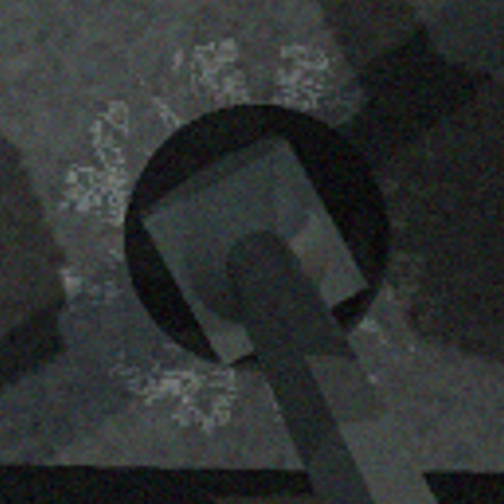

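>>> {"op": "execute_actions", "data": {
  "actions": [
    {"rows":[[-0.911,0.05,-0.2345,-1.436,0.629,0.438,-1,0.7,-0.05,-0.5,0,0.3,0,-1],[-0.9049,0.0376,-0.2364,-1.416,0.63,0.42,-1,0.7,-0.05,-0.5,0,0.3,0,-1],[-0.8926,0.013,-0.2402,-1.376,0.632,0.385,-1,0.7,-0.05,-0.5,0,0.3,0,-1],[-0.8803,-0.0117,-0.2441,-1.3354,0.6344,0.35,-1,0.7,-0.05,-0.5,0,0.3,0,-1],[-0.8679,-0.0364,-0.248,-1.295,0.6365,0.3146,-1,0.7,-0.05,-0.5,0,0.3,0,-1],[-0.8556,-0.061,-0.2518,-1.2545,0.6386,0.279,-1,0.7,-0.05,-0.5,0,0.3,0,-1],[-0.8433,-0.0857,-0.2557,-1.214,0.6407,0.2441,-1,0.7,-0.05,-0.5,0,0.3,0,-1],[-0.832,-0.1103,-0.2617,-1.1807,0.648,0.216,-1,0.7,-0.05,-0.5,0,0.3,0,-1],[-0.8207,-0.1348,-0.2677,-1.1473,0.655,0.188,-1,0.7,-0.05,-0.5,0,0.3,0,-1],[-0.8095,-0.1594,-0.2738,-1.114,0.662,0.16,-1,0.7,-0.05,-0.5,0,0.3,0,-1],[-0.7982,-0.184,-0.2798,-1.0807,0.669,0.132,-1,0.7,-0.05,-0.5,0,0.3,0,-1],[-0.7869,-0.2085,-0.2858,-1.0473,0.676,0.104,-1,0.7,-0.05,-0.5,0,0.3,0,-1],[-0.7812,-0.2208,-0.2888,-1.0307,0.6795,0.09,-1,0.7,-0.05,-0.5,0,0.3,0,-1]],"steps":15}
  ]
}}

>>> {"op": "execute_actions", "data": {
  "actions": [
    {"steps":9}
  ]
}}

Scene clock: 48.77 s of 5270.00 s.
left_arm: end_effector_position=(+0.3564, +0.2369, +0.1729) grip_measured=-0.64 end_effector_quat_wxyz=(-0.002, +0.936, -0.000, +0.352) end_effector_velocity=(+0.104, -0.001, -0.146) end_effector_angular_velocity=(+0.015, -0.008, -0.001) | right_arm: end_effector_position=(+0.3785, -0.1068, +0.2563) grip_measured=-1.00 end_effector_quat_wxyz=(-0.124, +0.875, +0.316, +0.345) end_effector_velocity=(-0.000, -0.000, -0.001) end_effector_angular_velocity=(-0.002, +0.002, +0.001)
Joint positions: left_arm=[-0.84  -0.095 -0.26  -1.209  0.647  0.241  0.016] | right_arm=[ 0.7  -0.05 -0.5   0.    0.3  -0.    0.  ]
Joint velocities: left_arm=[ 0.335 -0.71  -0.156  1.029  0.155 -0.871  0.   ] | right_arm=[-0.    -0.002  0.001 -0.001 -0.    -0.     0.   ]
Joint torques (N m, as the arm reports them, + toward a larger angle): left_arm=[ -2.21  10.56 -17.05   3.77   0.93  -0.01] | right_arm=[ -1.44  25.31 -12.65   0.96   1.41   0.7 ]
Steps of this call (steps 1 to 13: the robot went on to your last target; steps 14 to 25: the first 12 steps of this action). Readings (joint positions):
14: left_arm=[-0.917 0.062 -0.233 -1.457 0.628 0.455] | right_arm=[0.700 -0.050 -0.500 -0.000 0.300 0.000]
15: left_arm=[-0.917 0.061 -0.233 -1.455 0.628 0.454] | right_arm=[0.700 -0.050 -0.500 -0.000 0.300 0.000]
17: left_arm=[-0.912 0.051 -0.234 -1.438 0.629 0.439] | right_arm=[0.700 -0.050 -0.500 -0.000 0.300 0.000]
21: left_arm=[-0.883 -0.006 -0.243 -1.344 0.634 0.357] | right_arm=[0.700 -0.050 -0.500 0.000 0.300 -0.000]
25: the state above

Scene clock: 49.07 s of 5270.00 s.
left_arm: end_effector_position=(+0.3728, +0.2369, +0.1470) grip_measured=-0.64 end_effector_quat_wxyz=(-0.001, +0.936, +0.000, +0.351) end_effector_velocity=(+0.010, -0.001, -0.013) end_effector_angular_velocity=(-0.013, -0.000, +0.002) | right_arm: end_effector_position=(+0.3785, -0.1068, +0.2563) grip_measured=-1.00 end_effector_quat_wxyz=(-0.124, +0.875, +0.316, +0.345) end_effector_velocity=(+0.000, +0.000, +0.000) end_effector_angular_velocity=(-0.001, +0.000, +0.001)
Joint positions: left_arm=[-0.784 -0.214 -0.287 -1.041  0.678  0.098  0.016] | right_arm=[ 0.7  -0.05 -0.5  -0.    0.3  -0.    0.  ]
Joint velocities: left_arm=[ 0.032 -0.063 -0.017  0.096  0.021 -0.086 -0.   ] | right_arm=[ 0.    -0.    -0.001 -0.001 -0.001 -0.     0.   ]
Joint torques (N m, as the arm reports them, + toward a larger angle): left_arm=[ -4.62  15.7  -14.29   1.5    0.75  -0.16] | right_arm=[ -0.34  24.49 -12.57   1.31   1.37   0.79]
Kept back: nothing.
Steps of this call (steps 1 to 3: the last 3 steps of your previous action; steps 4 to 9: the robot went on to your last target). Readings (joint positions):
1: left_arm=[-0.829 -0.119 -0.265 -1.174 0.653 0.212] | right_arm=[0.700 -0.050 -0.500 -0.000 0.300 0.000]
2: left_arm=[-0.818 -0.142 -0.270 -1.141 0.659 0.184] | right_arm=[0.700 -0.050 -0.500 -0.000 0.300 -0.000]
4: left_arm=[-0.800 -0.182 -0.280 -1.086 0.669 0.138] | right_arm=[0.700 -0.050 -0.500 -0.000 0.300 -0.000]
8: left_arm=[-0.786 -0.211 -0.286 -1.044 0.677 0.102] | right_arm=[0.700 -0.050 -0.500 -0.000 0.300 0.000]
9: the state above

>>> {"op": "execute_actions", "data": {
  "actions": [
    {"rows":[[-0.7812,-0.2208,-0.2888,-1.0307,0.6795,0.09,-0.8,0.7,-0.05,-0.5,0,0.3,0,-1],[-0.7812,-0.2208,-0.2888,-1.0307,0.6795,0.09,-0.68,0.7,-0.05,-0.5,0,0.3,0,-1],[-0.7812,-0.2208,-0.2888,-1.0307,0.6795,0.09,-0.62,0.7,-0.05,-0.5,0,0.3,0,-1],[-0.7812,-0.2208,-0.2888,-1.0307,0.6795,0.09,-0.55,0.7,-0.05,-0.5,0,0.3,0,-1],[-0.7812,-0.2208,-0.2888,-1.0307,0.6795,0.09,-0.45,0.7,-0.05,-0.5,0,0.3,0,-1],[-0.7812,-0.2208,-0.2888,-1.0307,0.6795,0.09,-0.35,0.7,-0.05,-0.5,0,0.3,0,-1],[-0.7812,-0.2208,-0.2888,-1.0307,0.6795,0.09,-0.24,0.7,-0.05,-0.5,0,0.3,0,-1],[-0.7874,-0.2115,-0.2858,-1.044,0.677,0.099,-0.24,0.7,-0.05,-0.5,0,0.3,0,-1],[-0.799,-0.19,-0.2797,-1.073,0.6715,0.122,-0.24,0.7,-0.05,-0.5,0,0.3,0,-1],[-0.811,-0.168,-0.2737,-1.103,0.666,0.145,-0.24,0.7,-0.05,-0.5,0,0.3,0,-1],[-0.8226,-0.1465,-0.2676,-1.133,0.66,0.169,-0.24,0.7,-0.05,-0.5,0,0.3,0,-1],[-0.834,-0.125,-0.2616,-1.1625,0.655,0.192,-0.24,0.7,-0.05,-0.5,0,0.3,0,-1],[-0.846,-0.103,-0.2555,-1.192,0.65,0.215,-0.24,0.7,-0.05,-0.5,0,0.3,0,-1],[-0.858,-0.0815,-0.2495,-1.222,0.645,0.238,-0.24,0.7,-0.05,-0.5,0,0.3,0,-1],[-0.87,-0.062,-0.244,-1.256,0.641,0.266,-0.24,0.7,-0.05,-0.5,0,0.3,0,-1]],"steps":15}
  ]
}}

>>> {"op": "execute_actions", "data": {
  "actions": [
    {"rows":[[-0.87,-0.062,-0.244,-1.256,0.641,0.266,-0.24,0.7,-0.05,-0.5,0,0.3,0,-1],[-0.87,-0.062,-0.244,-1.256,0.641,0.266,-0.24,0.7,-0.05,-0.5,0,0.3,0,-1],[-0.87,-0.062,-0.244,-1.256,0.641,0.266,-0.24,0.7,-0.05,-0.5,0,0.3,0,-1],[-0.87,-0.062,-0.244,-1.256,0.641,0.266,-0.24,0.7,-0.05,-0.5,0,0.3,0,-1],[-0.88,-0.073,-0.257,-1.269,0.642,0.27,-0.24,0.7,-0.05,-0.5,0,0.3,0,-1],[-0.8896,-0.084,-0.2705,-1.282,0.6436,0.274,-0.24,0.7,-0.05,-0.5,0,0.3,0,-1],[-0.899,-0.0955,-0.2837,-1.295,0.645,0.278,-0.24,0.7,-0.05,-0.5,0,0.3,0,-1],[-0.909,-0.1067,-0.297,-1.3084,0.646,0.282,-0.24,0.7,-0.05,-0.5,0,0.3,0,-1],[-0.919,-0.118,-0.31,-1.3215,0.6474,0.286,-0.24,0.7,-0.05,-0.5,0,0.3,0,-1],[-0.9287,-0.129,-0.3234,-1.3346,0.6487,0.29,-0.24,0.7,-0.05,-0.5,0,0.3,0,-1],[-0.9384,-0.14,-0.3367,-1.348,0.65,0.294,-0.24,0.7,-0.05,-0.5,0,0.3,0,-1],[-0.9482,-0.1514,-0.3499,-1.3608,0.6512,0.2985,-0.24,0.7,-0.05,-0.5,0,0.3,0,-1]],"steps":15}
  ]
}}

>>> {"op": "execute_actions", "data": {
  "actions": [
    {"steps":11}
  ],
  "pictures": true
}}

>>> {"op": "zoom_image", "data": {
  "camera": "cam_left_wrist",
  "region": [264,264,504,504]
}}

Scene clock: 50.07 s of 5270.00 s.
left_arm: end_effector_position=(+0.3697, +0.2369, +0.1502) grip_measured=-0.26 end_effector_quat_wxyz=(-0.001, +0.936, -0.000, +0.351) end_effector_velocity=(-0.058, -0.004, +0.082) end_effector_angular_velocity=(-0.000, -0.021, +0.001) | right_arm: end_effector_position=(+0.3785, -0.1068, +0.2563) grip_measured=-1.00 end_effector_quat_wxyz=(-0.124, +0.875, +0.316, +0.345) end_effector_velocity=(-0.000, +0.000, +0.001) end_effector_angular_velocity=(+0.000, -0.001, +0.001)
Joint positions: left_arm=[-0.794 -0.198 -0.282 -1.063  0.673  0.114  0.033] | right_arm=[ 0.7  -0.05 -0.5  -0.    0.3   0.    0.  ]
Joint velocities: left_arm=[-0.205  0.374  0.103 -0.509 -0.096  0.39   0.001] | right_arm=[ 0.     0.002  0.    -0.001 -0.    -0.     0.   ]
Joint torques (N m, as the arm reports them, + toward a larger angle): left_arm=[ -5.68  20.08 -12.31   0.8    0.59  -0.01] | right_arm=[ -0.77  25.3  -12.82   1.27   1.25   0.76]
Steps of this call (steps 1 to 18: the robot went on to your last target; steps 19 to 30: the first 12 steps of this action). Readings (joint positions):
19: left_arm=[-0.781 -0.221 -0.289 -1.031 0.680 0.090] | right_arm=[0.700 -0.050 -0.500 0.000 0.300 0.000]
20: left_arm=[-0.781 -0.221 -0.289 -1.031 0.680 0.090] | right_arm=[0.700 -0.050 -0.500 -0.000 0.300 -0.000]
22: left_arm=[-0.781 -0.221 -0.289 -1.031 0.680 0.090] | right_arm=[0.700 -0.050 -0.500 -0.000 0.300 0.000]
26: left_arm=[-0.781 -0.221 -0.289 -1.031 0.680 0.090] | right_arm=[0.700 -0.050 -0.500 -0.000 0.300 0.000]
30: the state above

Scene clock: 50.57 s of 5270.00 s.
left_arm: end_effector_position=(+0.3475, +0.2142, +0.1770) grip_measured=-0.26 end_effector_quat_wxyz=(-0.000, +0.937, -0.000, +0.350) end_effector_velocity=(-0.001, -0.154, +0.003) end_effector_angular_velocity=(-0.003, +0.002, +0.012) | right_arm: end_effector_position=(+0.3785, -0.1068, +0.2563) grip_measured=-1.00 end_effector_quat_wxyz=(-0.124, +0.875, +0.316, +0.345) end_effector_velocity=(-0.000, +0.000, +0.001) end_effector_angular_velocity=(+0.001, -0.001, +0.001)
Joint positions: left_arm=[-0.908 -0.109 -0.298 -1.306  0.647  0.28   0.033] | right_arm=[ 0.7  -0.05 -0.5   0.    0.3   0.    0.  ]
Joint velocities: left_arm=[-0.269 -0.286 -0.353 -0.377  0.031  0.125 -0.   ] | right_arm=[ 0.001  0.001  0.    -0.     0.    -0.     0.   ]
Joint torques (N m, as the arm reports them, + toward a larger angle): left_arm=[ -4.16  12.23 -17.01   4.07   1.14   0.21] | right_arm=[ -0.97  25.69 -12.24   1.24   1.39   0.84]
Steps of this call (steps 1 to 3: the last 3 steps of your previous action; steps 4 to 15: the first 12 steps of this action). Readings (joint positions):
4: left_arm=[-0.831 -0.132 -0.264 -1.153 0.657 0.185] | right_arm=[0.700 -0.050 -0.500 -0.000 0.300 0.000]
5: left_arm=[-0.841 -0.113 -0.259 -1.179 0.653 0.205] | right_arm=[0.700 -0.050 -0.500 -0.000 0.300 -0.000]
7: left_arm=[-0.856 -0.086 -0.251 -1.219 0.647 0.236] | right_arm=[0.700 -0.050 -0.500 0.000 0.300 0.000]
11: left_arm=[-0.875 -0.078 -0.258 -1.259 0.644 0.262] | right_arm=[0.700 -0.050 -0.500 -0.000 0.300 0.000]
15: the state above

Scene clock: 50.93 s of 5270.00 s.
left_arm: end_effector_position=(+0.3464, +0.1919, +0.1769) grip_measured=-0.26 end_effector_quat_wxyz=(-0.000, +0.937, +0.000, +0.350) end_effector_velocity=(-0.000, -0.005, -0.000) end_effector_angular_velocity=(+0.000, +0.000, +0.001) | right_arm: end_effector_position=(+0.3785, -0.1068, +0.2563) grip_measured=-1.00 end_effector_quat_wxyz=(-0.124, +0.875, +0.316, +0.345) end_effector_velocity=(+0.000, -0.000, -0.001) end_effector_angular_velocity=(-0.002, +0.002, +0.000)
Joint positions: left_arm=[-0.947 -0.15  -0.348 -1.359  0.651  0.298  0.033] | right_arm=[ 0.7  -0.05 -0.5   0.    0.3  -0.    0.  ]
Joint velocities: left_arm=[-0.009 -0.009 -0.012 -0.013  0.001  0.005 -0.   ] | right_arm=[-0.    -0.003 -0.001 -0.    -0.     0.     0.   ]
Joint torques (N m, as the arm reports them, + toward a larger angle): left_arm=[ -6.84  16.72 -16.4    3.35   0.79   0.02] | right_arm=[ -0.96  25.59 -12.97   1.52   1.24   0.69]
Kept back: nothing.
Steps of this call (steps 1 to 3: the last 3 steps of your previous action; steps 4 to 11: the robot went on to your last target). Readings (joint positions):
1: left_arm=[-0.917 -0.119 -0.310 -1.319 0.648 0.284] | right_arm=[0.700 -0.050 -0.500 0.000 0.300 0.000]
2: left_arm=[-0.926 -0.128 -0.321 -1.330 0.649 0.288] | right_arm=[0.700 -0.050 -0.500 0.000 0.300 0.000]
4: left_arm=[-0.938 -0.140 -0.336 -1.346 0.650 0.293] | right_arm=[0.700 -0.050 -0.500 0.000 0.300 0.000]
8: left_arm=[-0.945 -0.149 -0.346 -1.357 0.651 0.297] | right_arm=[0.700 -0.050 -0.500 0.000 0.300 0.000]
11: the state above

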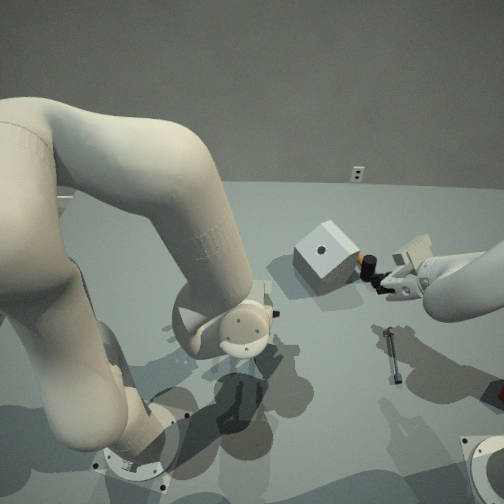

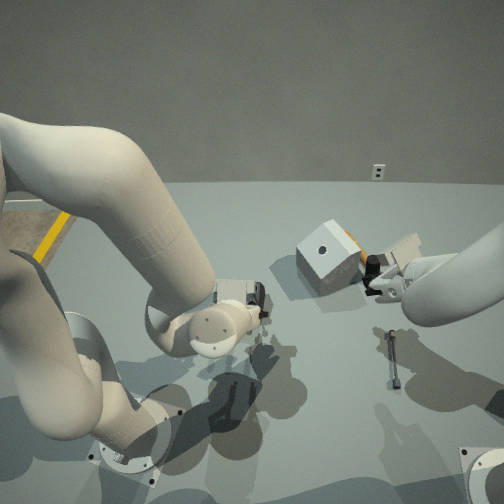

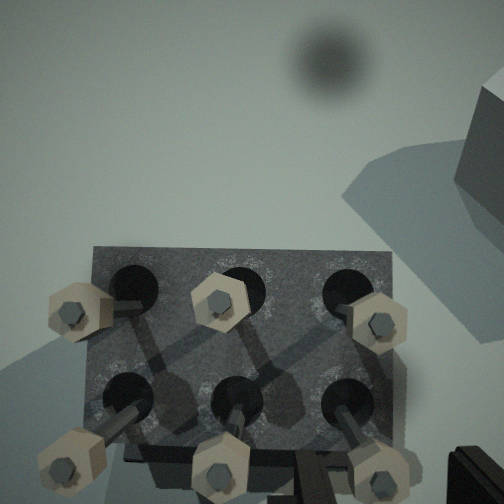

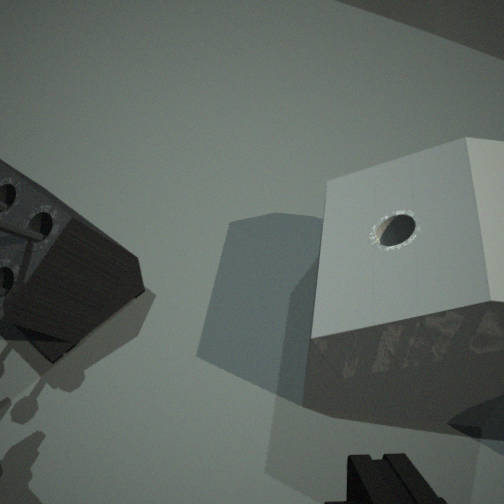

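Region (264, 264, 504, 504) of cam_left_wrist's 504x504 image, scaled by 2.100, with more detail than that image has.

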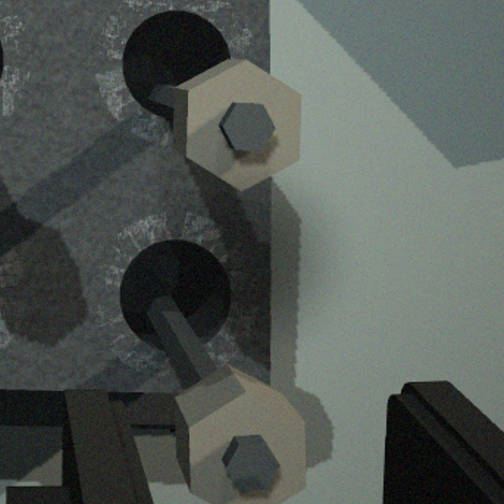

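>>> {"op": "execute_actions", "data": {
  "actions": [
    {"rows":[[-0.938,-0.17,-0.355,-1.334,0.654,0.277,-0.24,0.7,-0.05,-0.5,0,0.3,0,-1],[-0.928,-0.189,-0.36,-1.307,0.657,0.255,-0.24,0.7,-0.05,-0.5,0,0.3,0,-1],[-0.918,-0.208,-0.3654,-1.28,0.66,0.233,-0.24,0.7,-0.05,-0.5,0,0.3,0,-1],[-0.908,-0.2266,-0.3706,-1.2526,0.663,0.211,-0.24,0.7,-0.05,-0.5,0,0.3,0,-1],[-0.898,-0.2454,-0.376,-1.2256,0.666,0.19,-0.24,0.7,-0.05,-0.5,0,0.3,0,-1],[-0.8884,-0.264,-0.381,-1.1985,0.669,0.168,-0.24,0.7,-0.05,-0.5,0,0.3,0,-1],[-0.8785,-0.283,-0.386,-1.1715,0.672,0.146,-0.24,0.7,-0.05,-0.5,0,0.3,0,-1],[-0.8685,-0.3018,-0.3913,-1.1444,0.6745,0.1244,-0.24,0.7,-0.05,-0.5,0,0.3,0,-1]],"steps":14}
  ]
}}

>>> {"op": "execute_actions", "data": {
  "actions": [
    {"rows":[[-0.8685,-0.3018,-0.3913,-1.1444,0.6745,0.1244,-0.3,0.7,-0.05,-0.5,0,0.3,0,-1],[-0.8685,-0.3018,-0.3913,-1.1444,0.6745,0.1244,-0.38,0.7,-0.05,-0.5,0,0.3,0,-1],[-0.8685,-0.3018,-0.3913,-1.1444,0.6745,0.1244,-0.46,0.7,-0.05,-0.5,0,0.3,0,-1],[-0.8685,-0.3018,-0.3913,-1.1444,0.6745,0.1244,-0.52,0.7,-0.05,-0.5,0,0.3,0,-1],[-0.8685,-0.3018,-0.3913,-1.1444,0.6745,0.1244,-0.57,0.7,-0.05,-0.5,0,0.3,0,-1],[-0.8685,-0.3018,-0.3913,-1.1444,0.6745,0.1244,-0.61,0.7,-0.05,-0.5,0,0.3,0,-1],[-0.8685,-0.3018,-0.3913,-1.1444,0.6745,0.1244,-0.65,0.7,-0.05,-0.5,0,0.3,0,-1],[-0.8685,-0.3018,-0.3913,-1.1444,0.6745,0.1244,-0.7,0.7,-0.05,-0.5,0,0.3,0,-1],[-0.8685,-0.3018,-0.3913,-1.1444,0.6745,0.1244,-0.78,0.7,-0.05,-0.5,0,0.3,0,-1],[-0.8685,-0.3018,-0.3913,-1.1444,0.6745,0.1244,-0.88,0.7,-0.05,-0.5,0,0.3,0,-1],[-0.8685,-0.3018,-0.3913,-1.1444,0.6745,0.1244,-1,0.7,-0.05,-0.5,0,0.3,0,-1]],"steps":13}
  ]
}}

>>> {"op": "execute_actions", "data": {
  "actions": [
    {"rows":[[-0.8789,-0.2809,-0.3861,-1.1737,0.6708,0.1487,-1,0.7,-0.05,-0.5,0,0.3,0,-1],[-0.8892,-0.26,-0.3808,-1.203,0.667,0.173,-1,0.7,-0.05,-0.5,0,0.3,0,-1],[-0.8996,-0.2392,-0.3756,-1.2324,0.663,0.197,-1,0.7,-0.05,-0.5,0,0.3,0,-1],[-0.9099,-0.2183,-0.3703,-1.2617,0.6595,0.2215,-1,0.7,-0.05,-0.5,0,0.3,0,-1],[-0.9203,-0.1974,-0.365,-1.291,0.656,0.246,-1,0.7,-0.05,-0.5,0,0.3,0,-1],[-0.9306,-0.1765,-0.3598,-1.3204,0.652,0.27,-1,0.7,-0.05,-0.5,0,0.3,0,-1],[-0.9416,-0.1556,-0.3564,-1.3547,0.652,0.2996,-1,0.7,-0.05,-0.5,0,0.3,0,-1],[-0.9526,-0.1347,-0.3529,-1.389,0.652,0.329,-1,0.7,-0.05,-0.5,0,0.3,0,-1],[-0.9637,-0.1138,-0.3495,-1.4234,0.6517,0.359,-1,0.7,-0.05,-0.5,0,0.3,0,-1],[-0.9747,-0.0929,-0.3461,-1.4577,0.6516,0.388,-1,0.7,-0.05,-0.5,0,0.3,0,-1],[-0.9857,-0.072,-0.3426,-1.492,0.6515,0.418,-1,0.7,-0.05,-0.5,0,0.3,0,-1],[-0.9967,-0.0511,-0.3392,-1.5264,0.6514,0.4476,-1,0.7,-0.05,-0.5,0,0.3,0,-1]],"steps":15}
  ]
}}

>>> {"op": "execute_actions", "data": {
  "actions": [
    {"steps":10}
  ],
  "pictures": true
}}

>>> {"op": "zoom_image", "data": {
  "camera": "cam_left_wrist",
  "region": [290,360,380,450]
}}

Scene clock: 52.10 s of 5270.00 s.
left_arm: end_effector_position=(+0.3683, +0.1904, +0.1491) grip_measured=-0.26 end_effector_quat_wxyz=(-0.001, +0.936, -0.000, +0.351) end_effector_velocity=(+0.057, +0.003, -0.096) end_effector_angular_velocity=(+0.006, +0.030, -0.010) | right_arm: end_effector_position=(+0.3785, -0.1068, +0.2563) grip_measured=-1.00 end_effector_quat_wxyz=(-0.124, +0.875, +0.316, +0.345) end_effector_velocity=(+0.000, -0.000, -0.001) end_effector_angular_velocity=(-0.000, +0.001, -0.002)
Joint positions: left_arm=[-0.885 -0.27  -0.382 -1.191  0.67   0.162  0.033] | right_arm=[ 0.7  -0.05 -0.5   0.    0.3   0.    0.  ]
Joint velocities: left_arm=[ 0.189 -0.365 -0.094  0.511  0.05  -0.402 -0.   ] | right_arm=[ 0.    -0.001 -0.001  0.002 -0.    -0.     0.   ]
Joint torques (N m, as the arm reports them, + toward a larger angle): left_arm=[ -6.98  27.75 -15.39   0.31   1.01  -0.2 ] | right_arm=[ -1.27  24.59 -13.09   1.7    1.32   0.75]
Steps of this call (steps 1 to 24: the robot went on to your last target; steps 25 to 35: the first 11 steps of this action). Readings (joint positions):
25: left_arm=[-0.948 -0.151 -0.350 -1.361 0.651 0.298] | right_arm=[0.700 -0.050 -0.500 -0.000 0.300 0.000]
26: left_arm=[-0.947 -0.153 -0.350 -1.358 0.651 0.296] | right_arm=[0.700 -0.050 -0.500 -0.000 0.300 0.000]
28: left_arm=[-0.940 -0.166 -0.354 -1.339 0.654 0.280] | right_arm=[0.700 -0.050 -0.500 -0.000 0.300 -0.000]
32: left_arm=[-0.910 -0.222 -0.369 -1.259 0.662 0.216] | right_arm=[0.700 -0.050 -0.500 0.000 0.300 -0.000]
35: the state above

Scene clock: 52.53 s of 5270.00 s.
left_arm: end_effector_position=(+0.3736, +0.1899, +0.1413) grip_measured=-0.64 end_effector_quat_wxyz=(+0.000, +0.937, +0.000, +0.350) end_effector_velocity=(+0.002, -0.001, +0.000) end_effector_angular_velocity=(-0.002, -0.004, +0.000) | right_arm: end_effector_position=(+0.3785, -0.1068, +0.2563) grip_measured=-1.00 end_effector_quat_wxyz=(-0.124, +0.875, +0.316, +0.345) end_effector_velocity=(+0.000, -0.000, -0.001) end_effector_angular_velocity=(-0.001, +0.000, +0.000)
Joint positions: left_arm=[-0.869 -0.301 -0.391 -1.145  0.675  0.125  0.016] | right_arm=[ 0.7  -0.05 -0.5   0.    0.3   0.    0.  ]
Joint velocities: left_arm=[ 0.002 -0.002 -0.002  0.006  0.004 -0.005 -0.   ] | right_arm=[-0.001 -0.001 -0.    -0.001  0.    -0.     0.   ]
Joint torques (N m, as the arm reports them, + toward a larger angle): left_arm=[ -3.91  13.41 -14.53   2.69   0.98   0.1 ] | right_arm=[ -0.25  24.21 -12.84   1.27   1.4    0.7 ]
Steps of this call (steps 1 to 3: the last 3 steps of your previous action; steps 4 to 13: the first 10 steps of this action). Readings (joint positions):
4: left_arm=[-0.873 -0.294 -0.389 -1.156 0.673 0.134] | right_arm=[0.700 -0.050 -0.500 0.000 0.300 -0.000]
5: left_arm=[-0.871 -0.296 -0.390 -1.152 0.674 0.131] | right_arm=[0.700 -0.050 -0.500 -0.000 0.300 -0.000]
7: left_arm=[-0.870 -0.299 -0.391 -1.149 0.674 0.128] | right_arm=[0.700 -0.050 -0.500 0.000 0.300 -0.000]
11: left_arm=[-0.869 -0.301 -0.391 -1.146 0.674 0.125] | right_arm=[0.700 -0.050 -0.500 -0.000 0.300 -0.000]
13: the state above

Scene clock: 53.03 s of 5270.00 s.
left_arm: end_effector_position=(+0.3488, +0.1897, +0.1804) grip_measured=-0.65 end_effector_quat_wxyz=(-0.001, +0.936, +0.000, +0.353) end_effector_velocity=(-0.098, -0.001, +0.150) end_effector_angular_velocity=(-0.001, -0.007, +0.006) | right_arm: end_effector_position=(+0.3785, -0.1068, +0.2563) grip_measured=-1.00 end_effector_quat_wxyz=(-0.124, +0.875, +0.316, +0.345) end_effector_velocity=(+0.000, +0.000, +0.000) end_effector_angular_velocity=(+0.001, -0.000, -0.000)
Joint positions: left_arm=[-0.946 -0.147 -0.356 -1.371  0.654  0.314  0.016] | right_arm=[ 0.7  -0.05 -0.5  -0.    0.3   0.    0.  ]
Joint velocities: left_arm=[-0.31   0.598  0.108 -0.948 -0.027  0.806 -0.   ] | right_arm=[ 0.     0.    -0.     0.001  0.     0.     0.   ]
Joint torques (N m, as the arm reports them, + toward a larger angle): left_arm=[ -4.87   9.27 -14.82   2.41   1.27  -0.48] | right_arm=[ -0.7   24.59 -12.71   1.19   1.37   0.78]
Steps of this call (steps 1 to 3: the last 3 steps of your previous action; steps 4 to 15: the first 12 steps of this action). Readings (joint positions):
4: left_arm=[-0.869 -0.301 -0.392 -1.145 0.675 0.125] | right_arm=[0.700 -0.050 -0.500 -0.000 0.300 0.000]
5: left_arm=[-0.870 -0.300 -0.391 -1.147 0.674 0.127] | right_arm=[0.700 -0.050 -0.500 0.000 0.300 -0.000]
7: left_arm=[-0.877 -0.286 -0.387 -1.168 0.671 0.144] | right_arm=[0.700 -0.050 -0.500 0.000 0.300 -0.000]
11: left_arm=[-0.907 -0.224 -0.372 -1.254 0.660 0.215] | right_arm=[0.700 -0.050 -0.500 0.000 0.300 0.000]
15: the state above

Scene clock: 53.37 s of 5270.00 s.
left_arm: end_effector_position=(+0.3323, +0.1902, +0.2023) grip_measured=-0.65 end_effector_quat_wxyz=(-0.000, +0.937, +0.000, +0.350) end_effector_velocity=(-0.006, +0.000, +0.008) end_effector_angular_velocity=(+0.002, +0.003, -0.003) | right_arm: end_effector_position=(+0.3785, -0.1068, +0.2563) grip_measured=-1.00 end_effector_quat_wxyz=(-0.124, +0.875, +0.316, +0.345) end_effector_velocity=(+0.000, +0.000, +0.000) end_effector_angular_velocity=(+0.001, -0.001, +0.000)
Joint positions: left_arm=[-0.995 -0.055 -0.34  -1.52   0.652  0.443  0.016] | right_arm=[ 0.7  -0.05 -0.5  -0.    0.3   0.    0.  ]
Joint velocities: left_arm=[-0.018  0.033  0.005 -0.055  0.001  0.05   0.   ] | right_arm=[-0.    -0.    -0.001 -0.001  0.001  0.     0.   ]
Joint torques (N m, as the arm reports them, + toward a larger angle): left_arm=[ -8.32   9.52 -17.71   2.86   0.82  -0.32] | right_arm=[ -1.27  25.42 -12.9    1.32   1.34   0.75]
Kept back: nothing.
Steps of this call (steps 1 to 3: the last 3 steps of your previous action; steps 4 to 10: the robot went on to your last target). Readings (joint positions):
1: left_arm=[-0.957 -0.127 -0.352 -1.403 0.653 0.342] | right_arm=[0.700 -0.050 -0.500 0.000 0.300 0.000]
2: left_arm=[-0.967 -0.108 -0.349 -1.435 0.653 0.368] | right_arm=[0.700 -0.050 -0.500 -0.000 0.300 0.000]
4: left_arm=[-0.982 -0.078 -0.344 -1.481 0.652 0.408] | right_arm=[0.700 -0.050 -0.500 -0.000 0.300 -0.000]
8: left_arm=[-0.993 -0.058 -0.340 -1.515 0.652 0.438] | right_arm=[0.700 -0.050 -0.500 0.000 0.300 -0.000]
10: the state above

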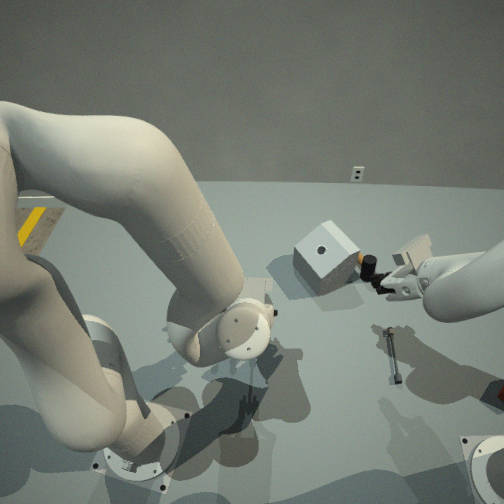

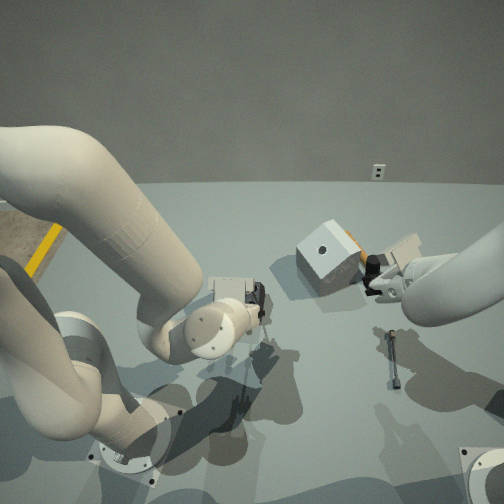

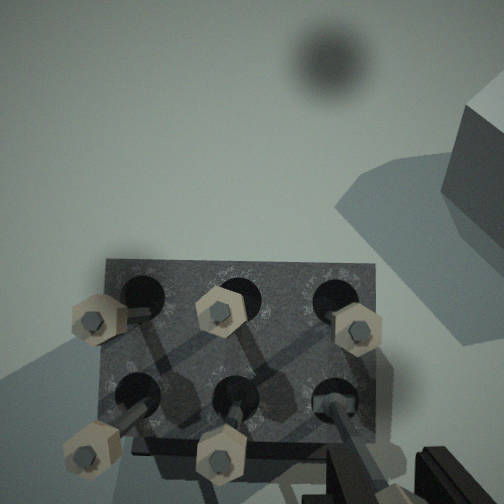

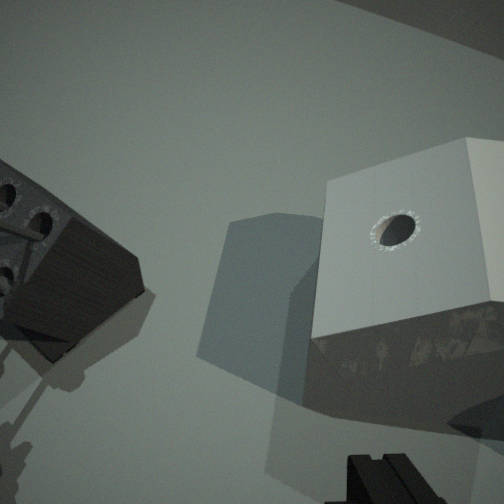

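Region (290, 360, 380, 450) of cam_left_wrist's 504x504 image, scaled by 5.600, with more detail than that image has.

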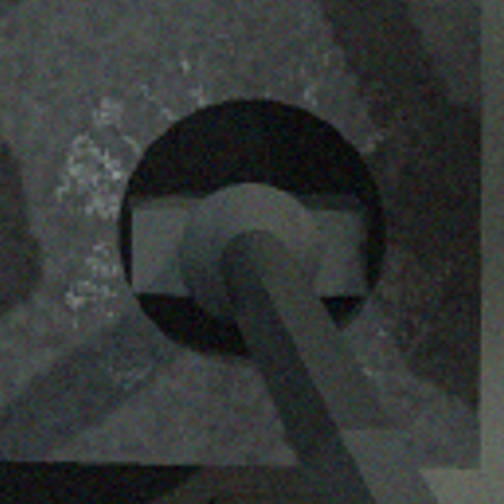

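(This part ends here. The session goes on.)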